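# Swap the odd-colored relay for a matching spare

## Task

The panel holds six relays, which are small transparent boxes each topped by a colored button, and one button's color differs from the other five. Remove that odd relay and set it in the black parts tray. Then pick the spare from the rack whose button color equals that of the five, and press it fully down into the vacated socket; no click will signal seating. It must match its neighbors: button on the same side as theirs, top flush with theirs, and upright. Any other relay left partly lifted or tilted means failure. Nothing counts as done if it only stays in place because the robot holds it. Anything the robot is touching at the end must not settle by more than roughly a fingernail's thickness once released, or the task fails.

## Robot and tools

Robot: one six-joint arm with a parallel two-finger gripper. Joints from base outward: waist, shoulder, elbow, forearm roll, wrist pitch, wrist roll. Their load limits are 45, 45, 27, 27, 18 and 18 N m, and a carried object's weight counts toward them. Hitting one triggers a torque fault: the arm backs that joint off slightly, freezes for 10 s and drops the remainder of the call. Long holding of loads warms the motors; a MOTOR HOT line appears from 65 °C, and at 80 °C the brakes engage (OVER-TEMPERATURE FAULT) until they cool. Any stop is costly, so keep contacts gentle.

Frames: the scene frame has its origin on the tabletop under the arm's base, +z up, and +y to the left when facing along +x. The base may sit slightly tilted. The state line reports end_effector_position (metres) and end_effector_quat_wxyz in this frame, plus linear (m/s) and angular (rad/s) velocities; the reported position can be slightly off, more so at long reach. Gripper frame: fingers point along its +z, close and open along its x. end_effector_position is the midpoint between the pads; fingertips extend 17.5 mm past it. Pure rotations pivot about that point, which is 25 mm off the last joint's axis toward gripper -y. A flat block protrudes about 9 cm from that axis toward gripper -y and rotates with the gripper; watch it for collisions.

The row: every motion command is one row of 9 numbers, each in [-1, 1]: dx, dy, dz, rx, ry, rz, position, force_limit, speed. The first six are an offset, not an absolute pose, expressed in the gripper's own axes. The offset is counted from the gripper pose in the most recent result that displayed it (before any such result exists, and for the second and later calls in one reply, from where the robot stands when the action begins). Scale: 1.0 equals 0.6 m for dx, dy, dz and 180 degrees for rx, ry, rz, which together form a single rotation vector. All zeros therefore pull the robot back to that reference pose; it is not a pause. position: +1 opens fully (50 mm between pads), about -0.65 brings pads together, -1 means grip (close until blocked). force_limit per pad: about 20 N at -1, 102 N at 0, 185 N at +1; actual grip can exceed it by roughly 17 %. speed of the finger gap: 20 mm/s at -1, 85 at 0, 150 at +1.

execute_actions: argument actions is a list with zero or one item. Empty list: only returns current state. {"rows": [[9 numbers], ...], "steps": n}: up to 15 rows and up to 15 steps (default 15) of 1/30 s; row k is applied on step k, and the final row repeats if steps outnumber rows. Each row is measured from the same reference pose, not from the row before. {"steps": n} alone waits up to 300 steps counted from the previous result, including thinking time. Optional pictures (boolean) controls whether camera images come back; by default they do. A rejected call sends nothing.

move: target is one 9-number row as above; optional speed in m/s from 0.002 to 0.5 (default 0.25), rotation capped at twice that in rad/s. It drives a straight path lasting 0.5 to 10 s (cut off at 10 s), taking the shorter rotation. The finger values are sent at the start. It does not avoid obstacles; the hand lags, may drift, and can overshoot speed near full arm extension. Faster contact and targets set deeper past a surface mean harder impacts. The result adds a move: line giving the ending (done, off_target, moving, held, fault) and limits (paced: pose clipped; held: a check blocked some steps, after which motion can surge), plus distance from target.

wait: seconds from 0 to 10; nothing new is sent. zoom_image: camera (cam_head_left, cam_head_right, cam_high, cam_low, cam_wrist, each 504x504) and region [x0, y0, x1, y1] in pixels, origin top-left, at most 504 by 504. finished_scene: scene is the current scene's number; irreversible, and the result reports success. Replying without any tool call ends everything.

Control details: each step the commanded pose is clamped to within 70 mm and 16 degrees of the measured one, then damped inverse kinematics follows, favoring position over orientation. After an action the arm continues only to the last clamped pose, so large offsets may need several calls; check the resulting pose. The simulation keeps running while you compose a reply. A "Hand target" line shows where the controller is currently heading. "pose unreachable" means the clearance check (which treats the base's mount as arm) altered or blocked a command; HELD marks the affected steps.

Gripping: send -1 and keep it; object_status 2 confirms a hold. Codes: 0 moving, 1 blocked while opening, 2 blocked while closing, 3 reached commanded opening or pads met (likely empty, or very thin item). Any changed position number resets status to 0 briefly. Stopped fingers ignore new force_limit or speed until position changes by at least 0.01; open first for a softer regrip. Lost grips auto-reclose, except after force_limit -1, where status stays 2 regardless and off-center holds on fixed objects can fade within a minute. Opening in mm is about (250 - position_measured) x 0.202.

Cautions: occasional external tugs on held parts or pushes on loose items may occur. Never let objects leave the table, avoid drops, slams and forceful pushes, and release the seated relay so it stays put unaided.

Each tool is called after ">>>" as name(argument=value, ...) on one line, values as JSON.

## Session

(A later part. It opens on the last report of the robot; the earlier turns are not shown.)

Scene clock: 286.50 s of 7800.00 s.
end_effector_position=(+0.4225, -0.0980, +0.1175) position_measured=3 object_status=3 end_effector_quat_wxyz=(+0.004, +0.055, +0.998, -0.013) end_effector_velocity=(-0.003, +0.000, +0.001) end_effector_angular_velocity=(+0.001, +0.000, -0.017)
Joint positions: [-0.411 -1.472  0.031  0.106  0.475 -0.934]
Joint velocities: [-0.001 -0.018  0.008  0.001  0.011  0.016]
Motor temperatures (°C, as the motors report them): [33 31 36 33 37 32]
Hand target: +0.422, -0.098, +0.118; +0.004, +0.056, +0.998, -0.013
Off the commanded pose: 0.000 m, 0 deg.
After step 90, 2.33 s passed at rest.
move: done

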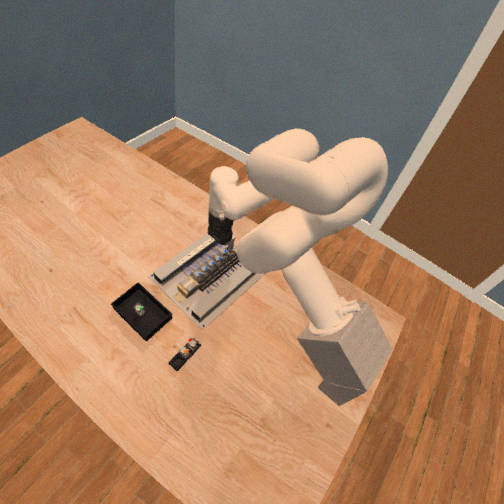

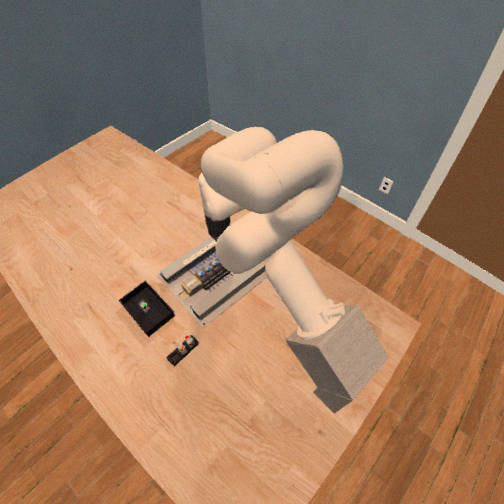

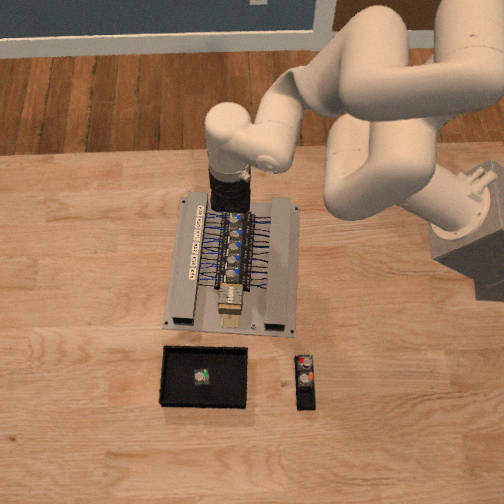

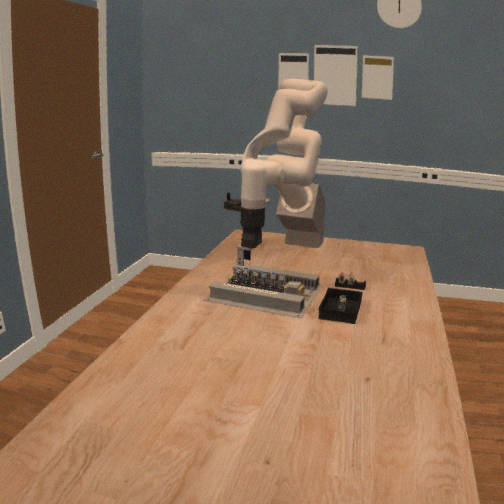

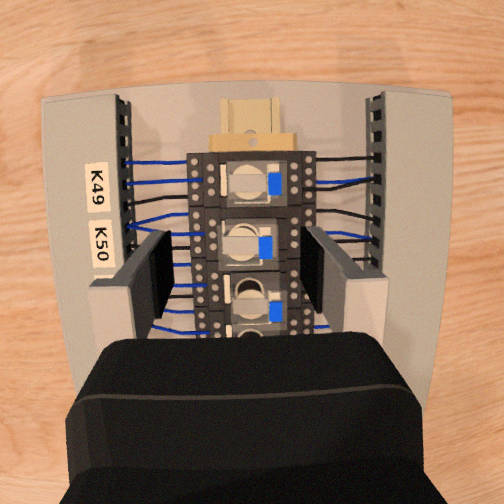

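>>> move(target=[0.002,0,0.075,0,0,0,1,0,-0.5], speed=0.02)

>>> move(target=[0,0,0,0,0,0,-1,0.2,-0.8], speed=0.01)

>>> move(target=[0.008,0,-0.004,0,-0.04,0,-1,0.2,-0.8], speed=0.03)

>>> move(target=[-0.012,0,-0.004,0,0.07,0,-1,0.2,-0.8], speed=0.03)

>>> move(target=[0.012,0,-0.005,0,-0.07,0,-1,0.2,-0.8], speed=0.03)

>>> move(target=[-0.004,0,-0.006,0,0.041,0,-1,0.2,-0.8], speed=0.03)

Scene clock: 308.20 s of 7800.00 s.
end_effector_position=(+0.4214, -0.0991, +0.0726) position_measured=3 object_status=3 end_effector_quat_wxyz=(+0.004, +0.055, +0.998, -0.013) end_effector_velocity=(+0.001, -0.001, -0.002) end_effector_angular_velocity=(-0.000, -0.002, +0.001)
Joint positions: [-0.376 -1.119  0.015  0.138  0.136 -0.956]
Joint velocities: [ 0.002  0.022 -0.004  0.007 -0.021 -0.007]
Motor temperatures (°C, as the motors report them): [33 31 36 33 37 32]
Hand target: +0.421, -0.099, +0.072; +0.004, +0.055, +0.998, -0.013
Off the commanded pose: 0.000 m, 0 deg.
After step 90, 16.10 s passed at rest.
move: done

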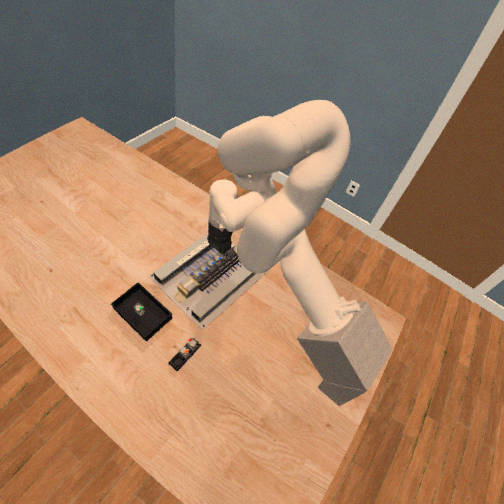

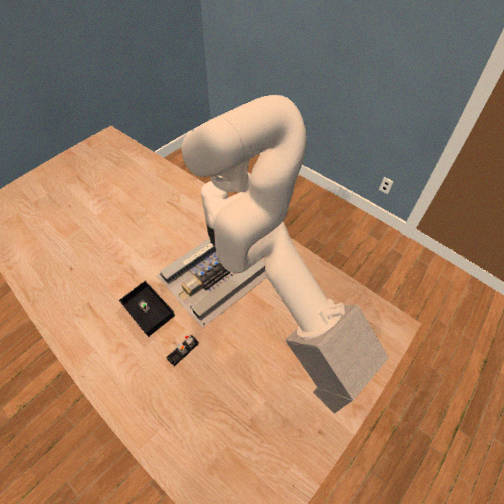

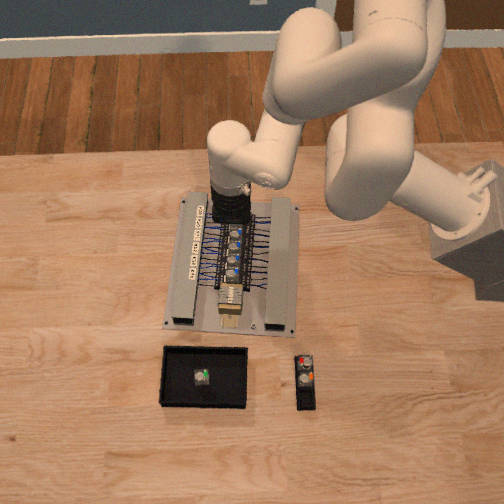

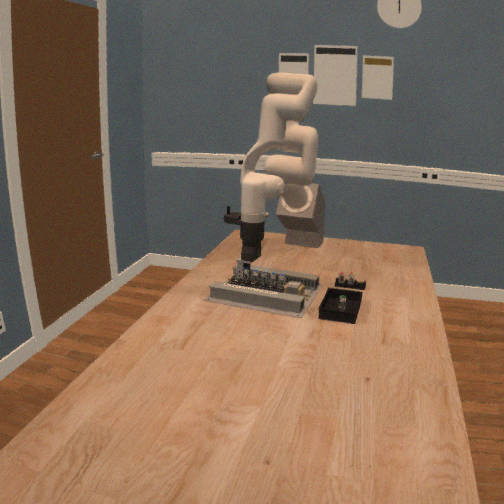

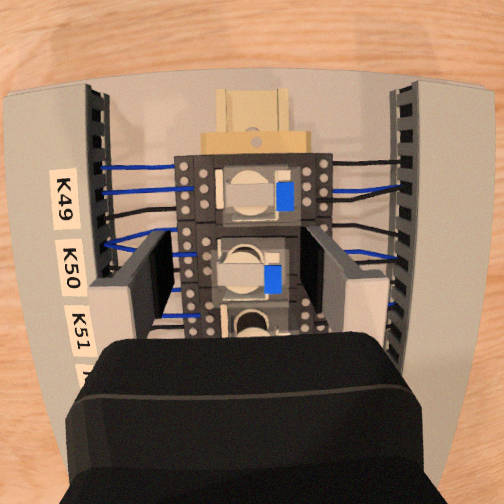

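Scene clock: 309.17 s of 7800.00 s.
end_effector_position=(+0.4207, -0.0989, +0.0723) position_measured=122 object_status=2 end_effector_quat_wxyz=(+0.003, +0.055, +0.998, -0.013) end_effector_velocity=(+0.000, -0.001, +0.000) end_effector_angular_velocity=(-0.001, -0.002, -0.003)
Joint positions: [-0.376 -1.119  0.015  0.138  0.137 -0.957]
Joint velocities: [-0.001 -0.001 -0.    -0.    -0.001  0.002]
Motor temperatures (°C, as the motors report them): [33 31 36 33 37 32]
Hand target: +0.421, -0.099, +0.073; +0.004, +0.055, +0.998, -0.013
Off the commanded pose: 0.001 m, 0 deg.
move: done

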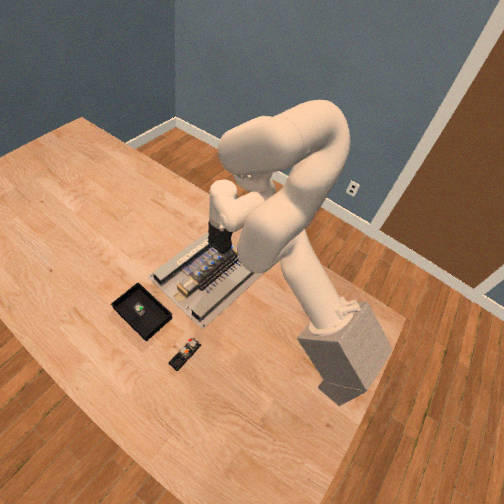

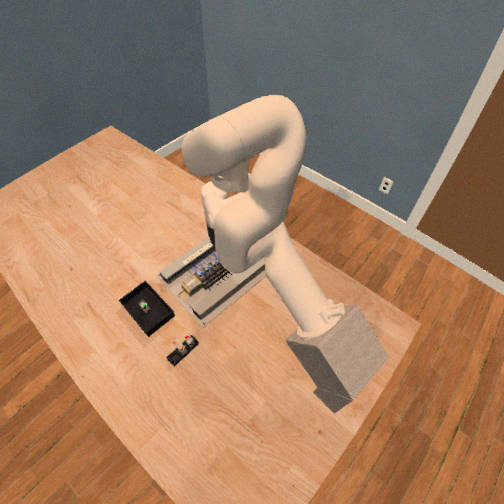

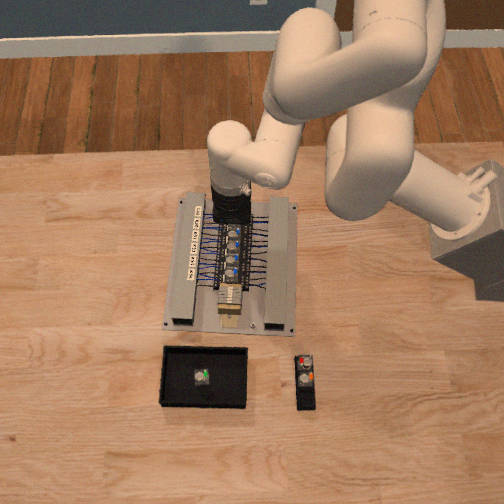

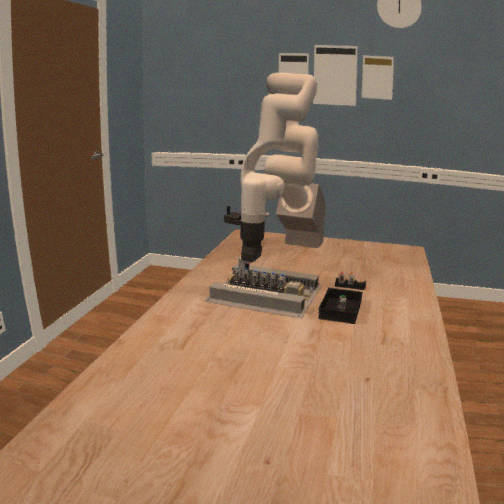

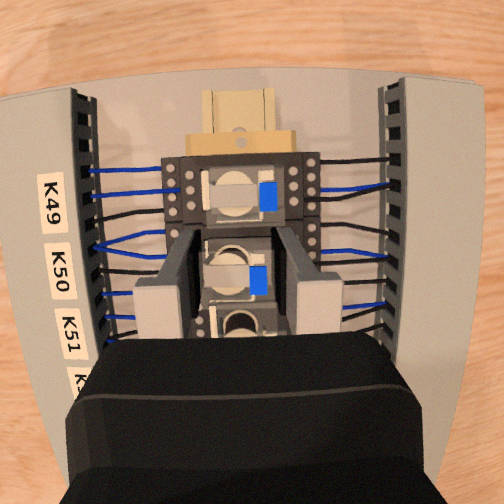

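Scene clock: 311.50 s of 7800.00 s.
end_effector_position=(+0.4162, -0.0985, +0.0749) position_measured=122 object_status=2 end_effector_quat_wxyz=(+0.065, +0.054, +0.996, -0.017) end_effector_velocity=(-0.001, +0.000, -0.000) end_effector_angular_velocity=(-0.000, -0.017, +0.003)
Joint positions: [-0.334 -1.153  0.129  0.224 -0.07  -1.022]
Joint velocities: [ 0.014  0.003  0.014  0.03  -0.036 -0.026]
Motor temperatures (°C, as the motors report them): [33 31 36 33 37 32]
Hand target: +0.416, -0.098, +0.075; +0.066, +0.054, +0.996, -0.017
Off the commanded pose: 0.000 m, 0 deg.
move: done

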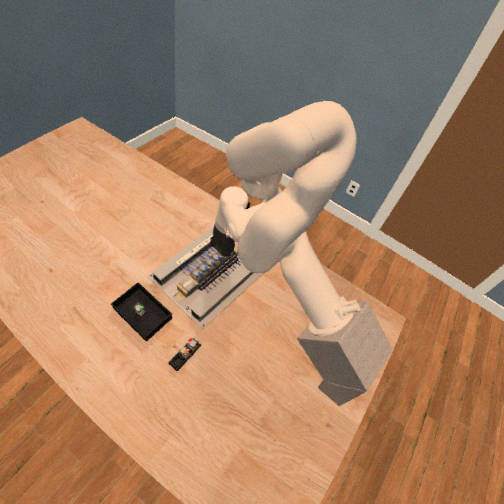

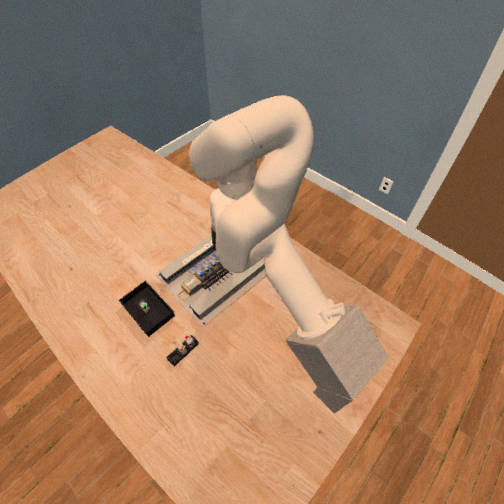

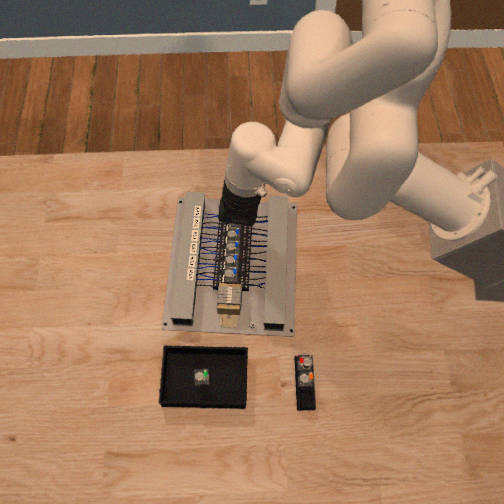

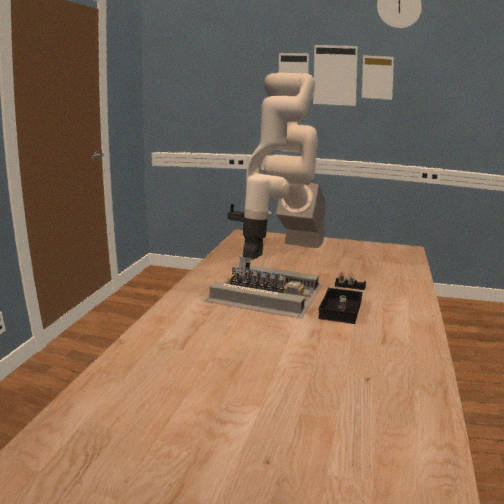

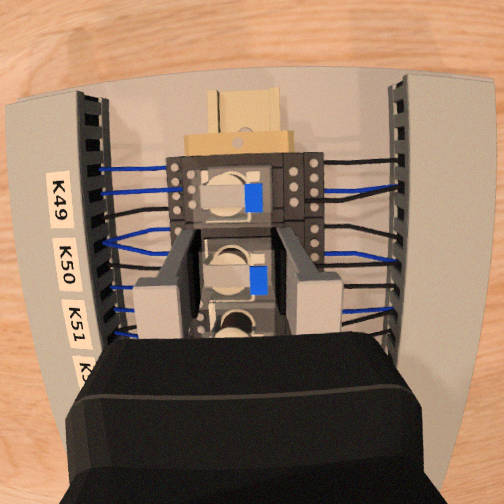

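Scene clock: 315.57 s of 7800.00 s.
end_effector_position=(+0.4219, -0.0988, +0.0775) position_measured=123 object_status=2 end_effector_quat_wxyz=(-0.046, +0.056, +0.997, -0.010) end_effector_velocity=(+0.008, -0.001, +0.003) end_effector_angular_velocity=(-0.003, -0.015, +0.004)
Joint positions: [-0.393 -1.116 -0.071  0.091  0.318 -0.919]
Joint velocities: [ 0.    -0.002 -0.012 -0.004 -0.002  0.001]
Motor temperatures (°C, as the motors report them): [33 31 36 33 37 32]
Hand target: +0.423, -0.099, +0.078; -0.045, +0.056, +0.997, -0.010
Off the commanded pose: 0.001 m, 0 deg.
move: done

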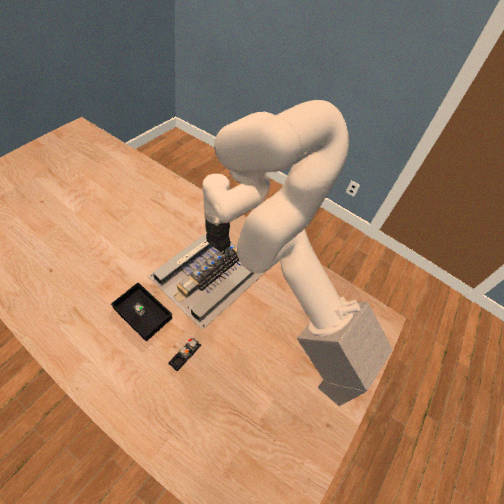

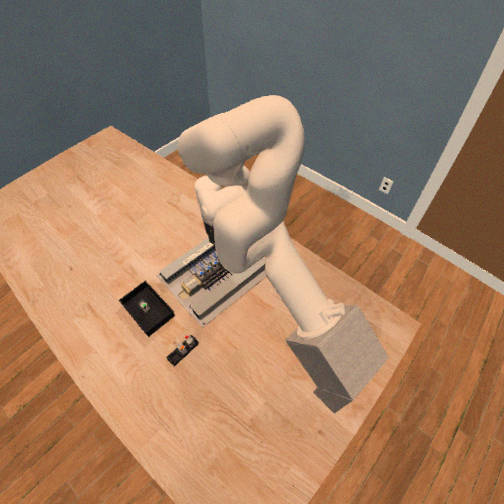

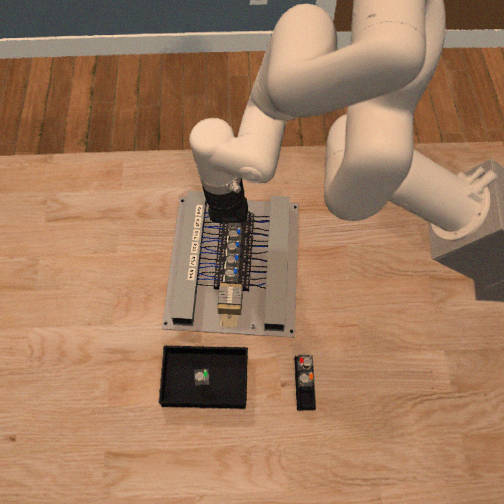

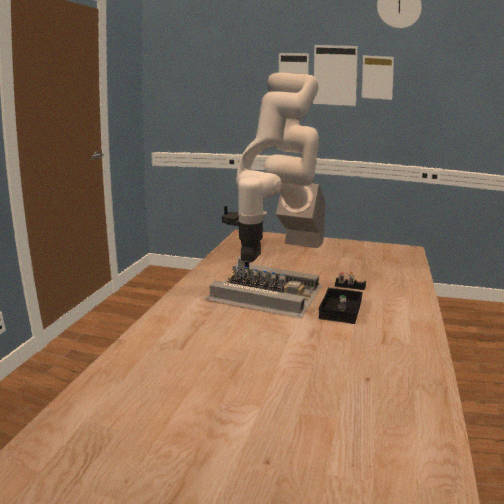

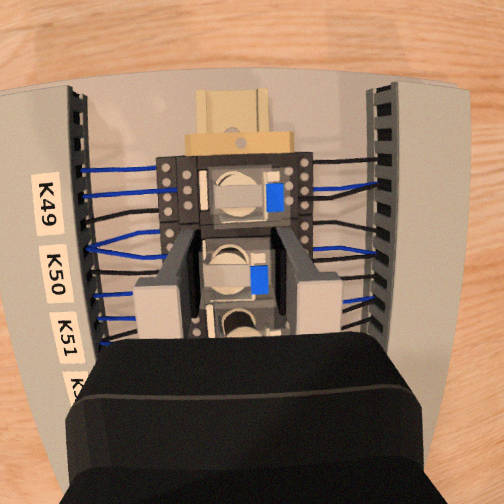

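Scene clock: 319.47 s of 7800.00 s.
end_effector_position=(+0.4149, -0.0981, +0.0815) position_measured=123 object_status=2 end_effector_quat_wxyz=(+0.062, +0.054, +0.996, -0.016) end_effector_velocity=(+0.000, +0.000, +0.001) end_effector_angular_velocity=(-0.001, -0.020, +0.000)
Joint positions: [-0.353 -1.24   0.142  0.188  0.011 -0.995]
Joint velocities: [ 0.008 -0.003  0.014  0.018 -0.031 -0.014]
Motor temperatures (°C, as the motors report them): [33 31 36 33 37 32]
Hand target: +0.415, -0.098, +0.082; +0.063, +0.054, +0.996, -0.016
Off the commanded pose: 0.000 m, 0 deg.
move: done

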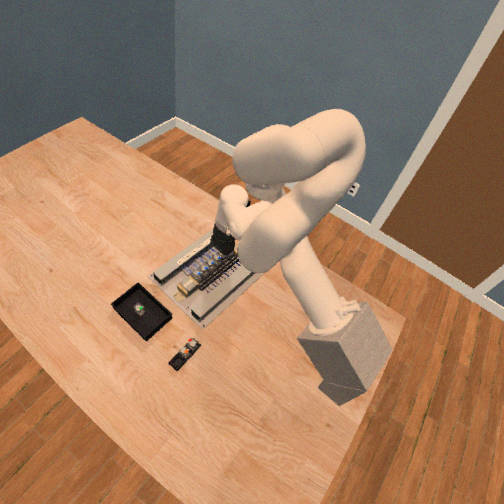

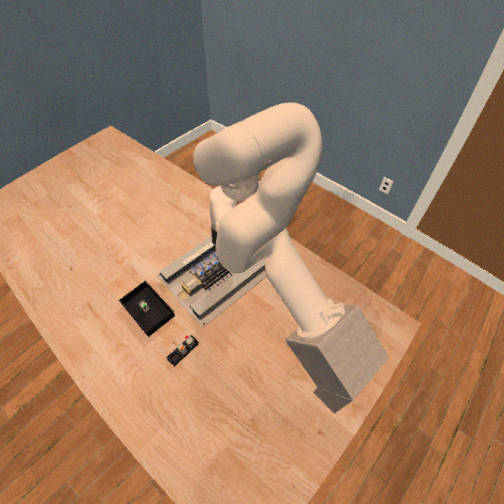

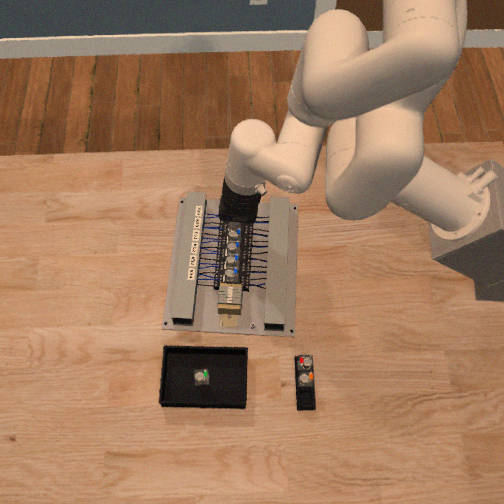

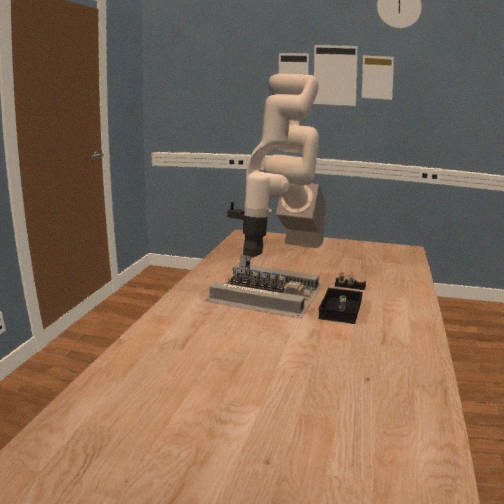

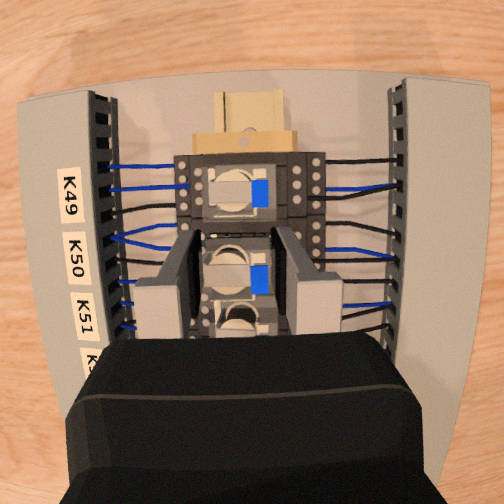

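Scene clock: 321.83 s of 7800.00 s.
end_effector_position=(+0.4170, -0.0981, +0.0852) position_measured=123 object_status=2 end_effector_quat_wxyz=(-0.001, +0.055, +0.998, -0.013) end_effector_velocity=(-0.000, +0.000, +0.000) end_effector_angular_velocity=(+0.002, +0.019, -0.001)
Joint positions: [-0.388 -1.239  0.033  0.117  0.247 -0.941]
Joint velocities: [-0.002  0.006 -0.016 -0.008  0.029  0.007]
Motor temperatures (°C, as the motors report them): [33 31 36 33 37 32]
Hand target: +0.417, -0.098, +0.085; -0.002, +0.055, +0.998, -0.013
Off the commanded pose: 0.000 m, 0 deg.
move: done

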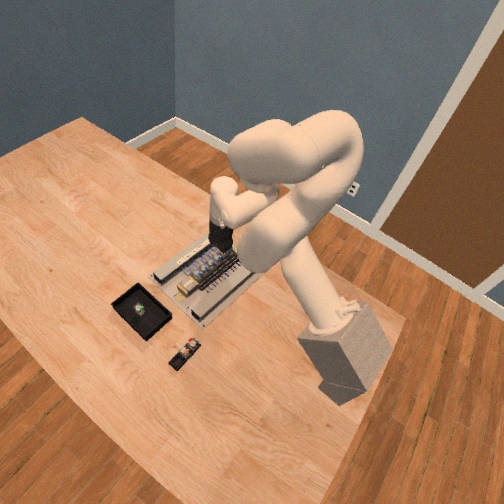

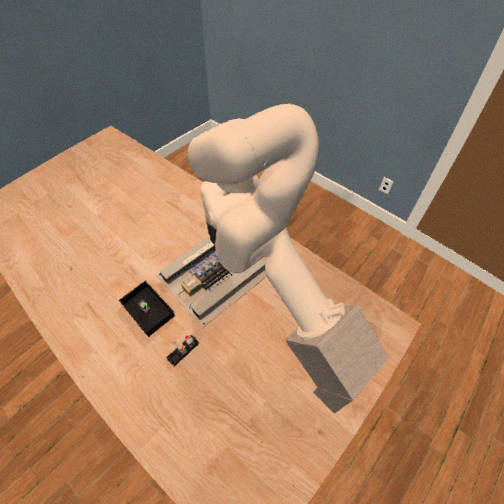

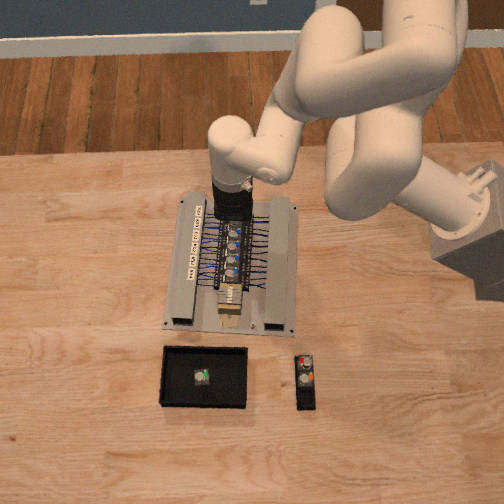

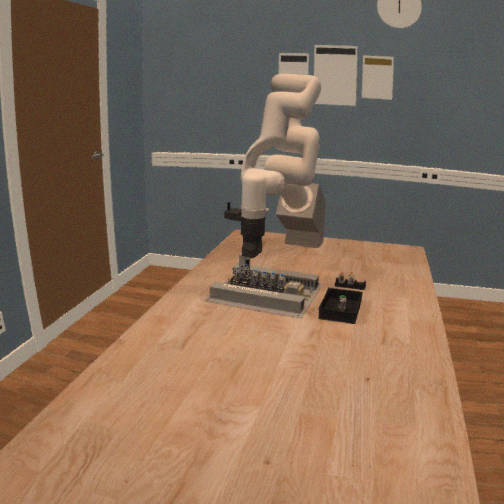

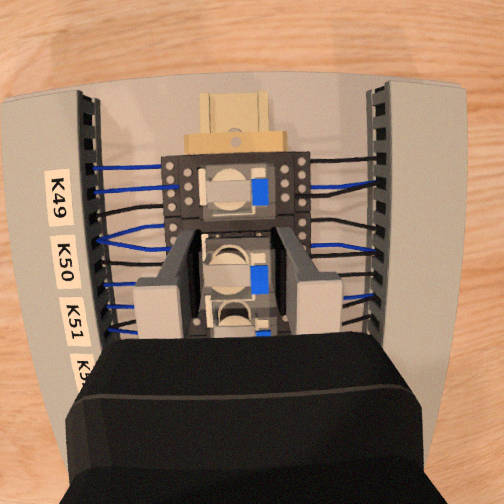

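>>> move(target=[0.002,0,0.016,0,0,0,-1,0.2,-0.8], speed=0.004)

Scene clock: 332.07 s of 7800.00 s.
end_effector_position=(+0.4157, -0.0982, +0.0757) position_measured=123 object_status=2 end_effector_quat_wxyz=(-0.001, +0.055, +0.998, -0.013) end_effector_velocity=(-0.000, +0.000, -0.001) end_effector_angular_velocity=(+0.001, -0.001, +0.001)
Joint positions: [-0.381 -1.163  0.03   0.128  0.174 -0.949]
Joint velocities: [ 0.002  0.01   0.     0.002 -0.01  -0.002]
Motor temperatures (°C, as the motors report them): [33 31 36 33 37 32]
Hand target: +0.416, -0.098, +0.076; -0.001, +0.055, +0.998, -0.013
Off the commanded pose: 0.000 m, 0 deg.
After step 90, 4.60 s passed at rest.
move: done

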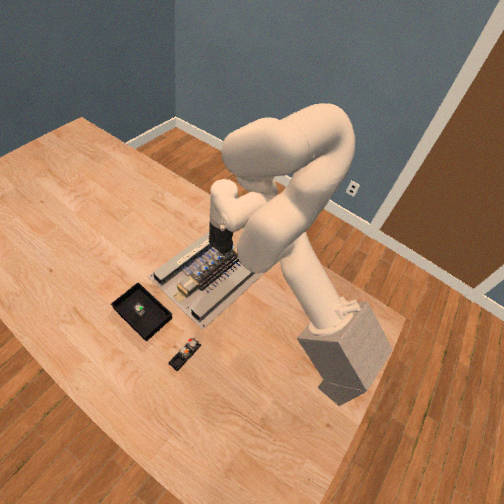

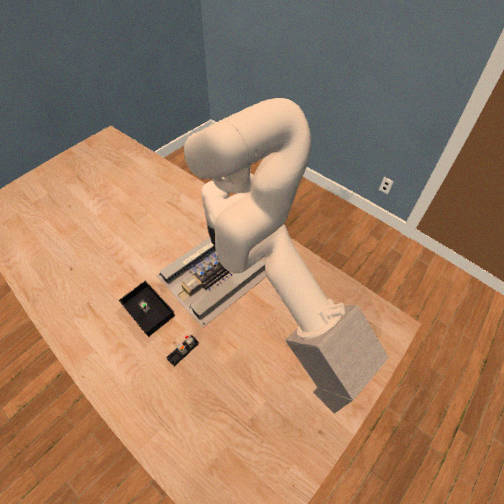

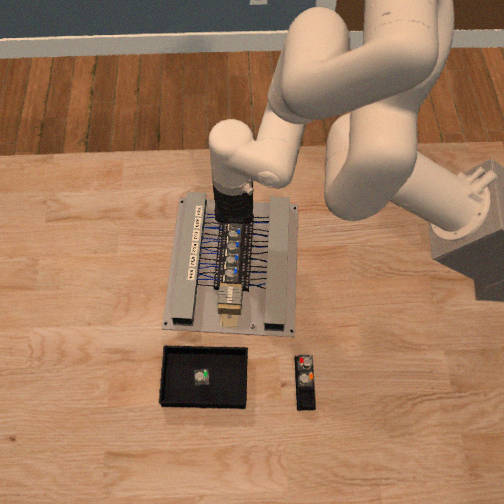

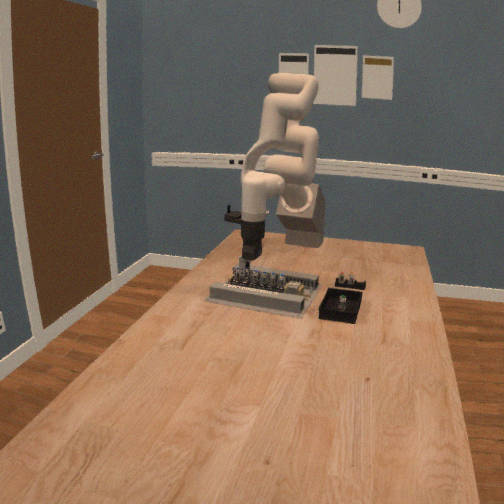

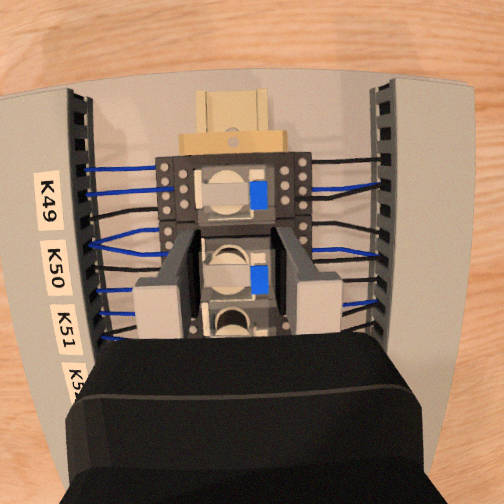

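>>> move(target=[0,0,0.009,0,0,0,-1,0.2,0], speed=0.004)

Scene clock: 345.70 s of 7800.00 s.
end_effector_position=(+0.4160, -0.0985, +0.0706) position_measured=123 object_status=2 end_effector_quat_wxyz=(-0.000, +0.055, +0.998, -0.013) end_effector_velocity=(+0.000, +0.000, -0.002) end_effector_angular_velocity=(+0.001, +0.000, +0.002)
Joint positions: [-0.376 -1.117  0.024  0.136  0.133 -0.954]
Joint velocities: [ 0.003  0.014 -0.003  0.002 -0.011 -0.002]
Motor temperatures (°C, as the motors report them): [33 31 36 33 37 32]
Hand target: +0.416, -0.098, +0.070; -0.001, +0.055, +0.998, -0.013
Off the commanded pose: 0.000 m, 0 deg.
After step 90, 9.10 s passed at rest.
move: done

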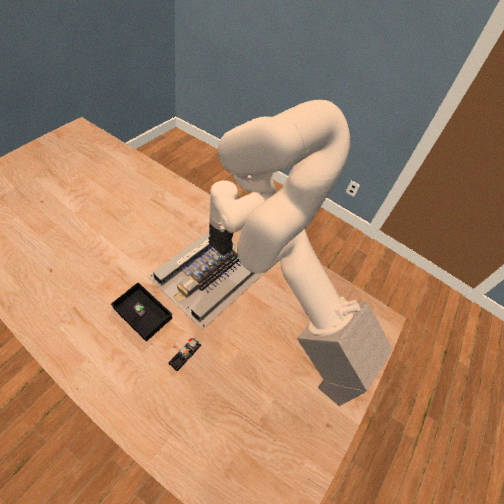

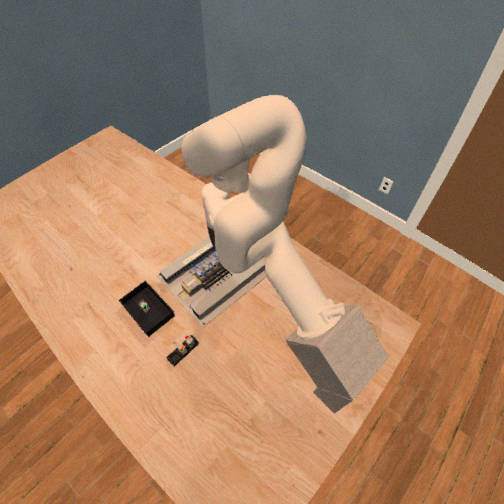

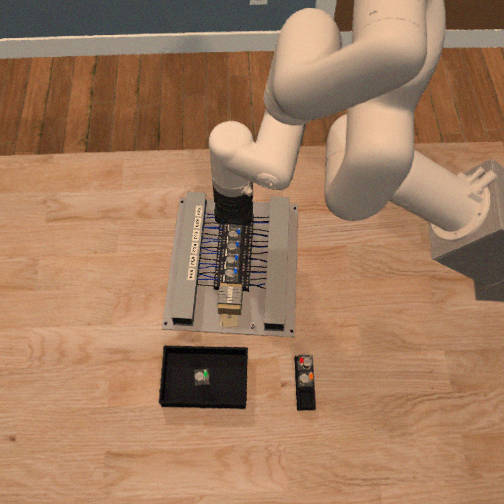

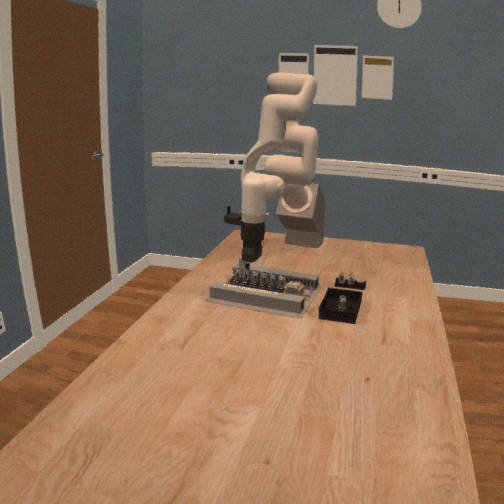

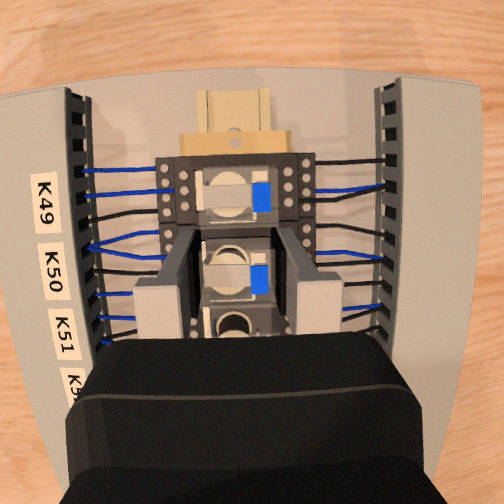

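>>> move(target=[0,0,0.004,0,0,0,-1,0.2,0], speed=0.003)

>>> zoom_image(camera="cam_wrist", region=[150,150,330,340])

Scene clock: 350.47 s of 7800.00 s.
end_effector_position=(+0.4158, -0.0985, +0.0683) position_measured=123 object_status=2 end_effector_quat_wxyz=(-0.001, +0.055, +0.998, -0.013) end_effector_velocity=(+0.000, -0.001, -0.001) end_effector_angular_velocity=(-0.001, -0.001, -0.001)
Joint positions: [-0.373 -1.098  0.022  0.139  0.117 -0.957]
Joint velocities: [-0.     0.006 -0.     0.003 -0.007 -0.002]
Motor temperatures (°C, as the motors report them): [33 31 35 33 37 32]
Hand target: +0.416, -0.099, +0.068; -0.000, +0.055, +0.998, -0.013
Off the commanded pose: 0.000 m, 0 deg.
After step 90, 0.83 s passed at rest.
move: done

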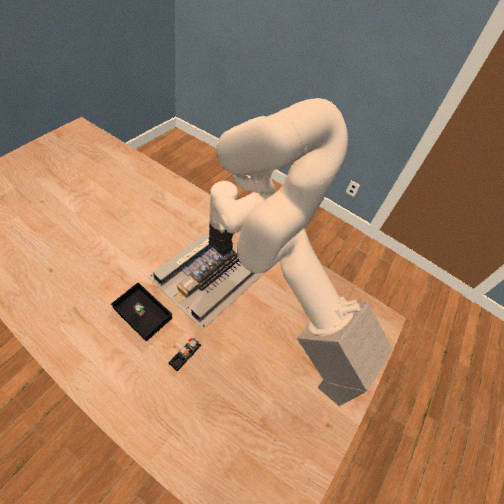

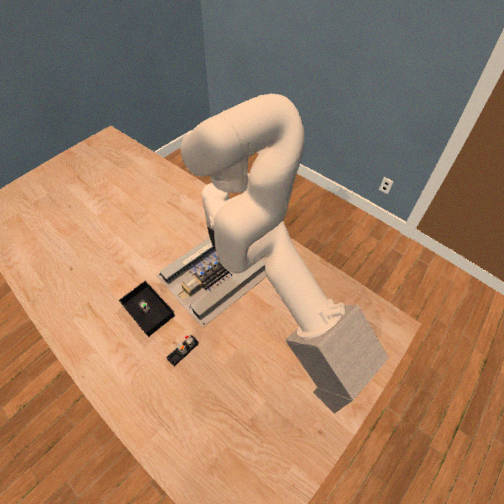

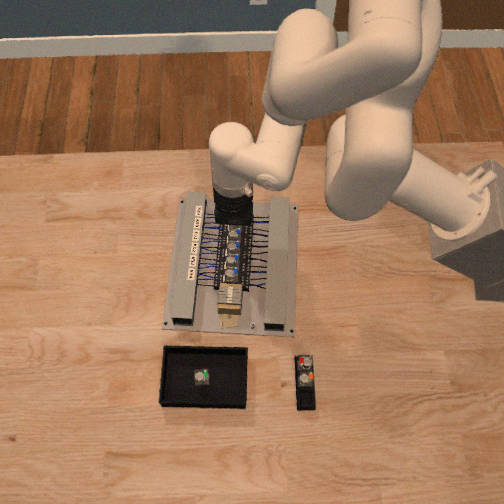

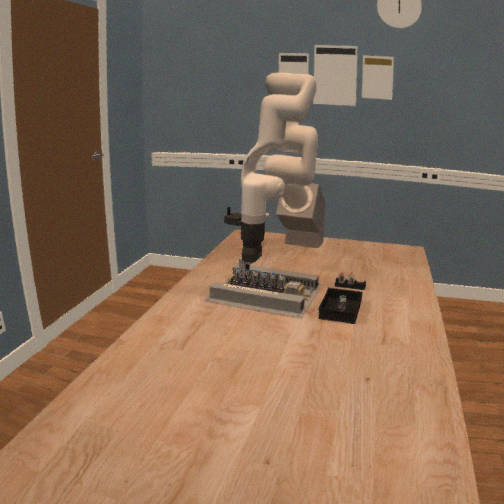

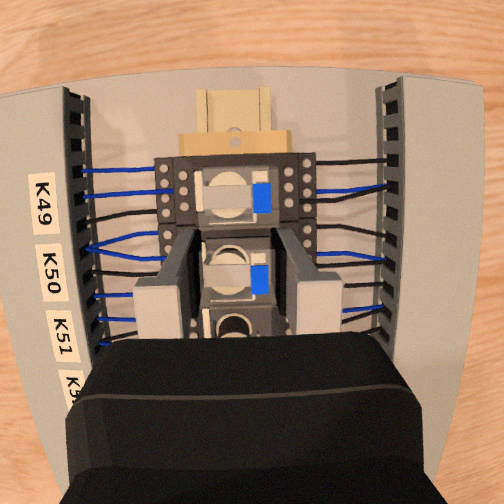

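Region (150, 150, 330, 340) of cam_wrist's 504x504 image, scaled by 2.653, with more detail than that image has; it fills the left 477 columns of this view, and the rest is white.

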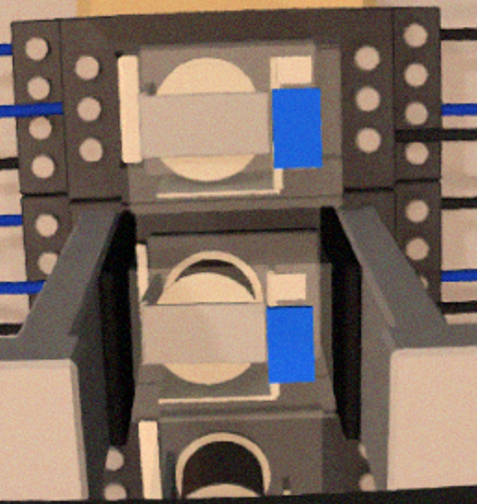

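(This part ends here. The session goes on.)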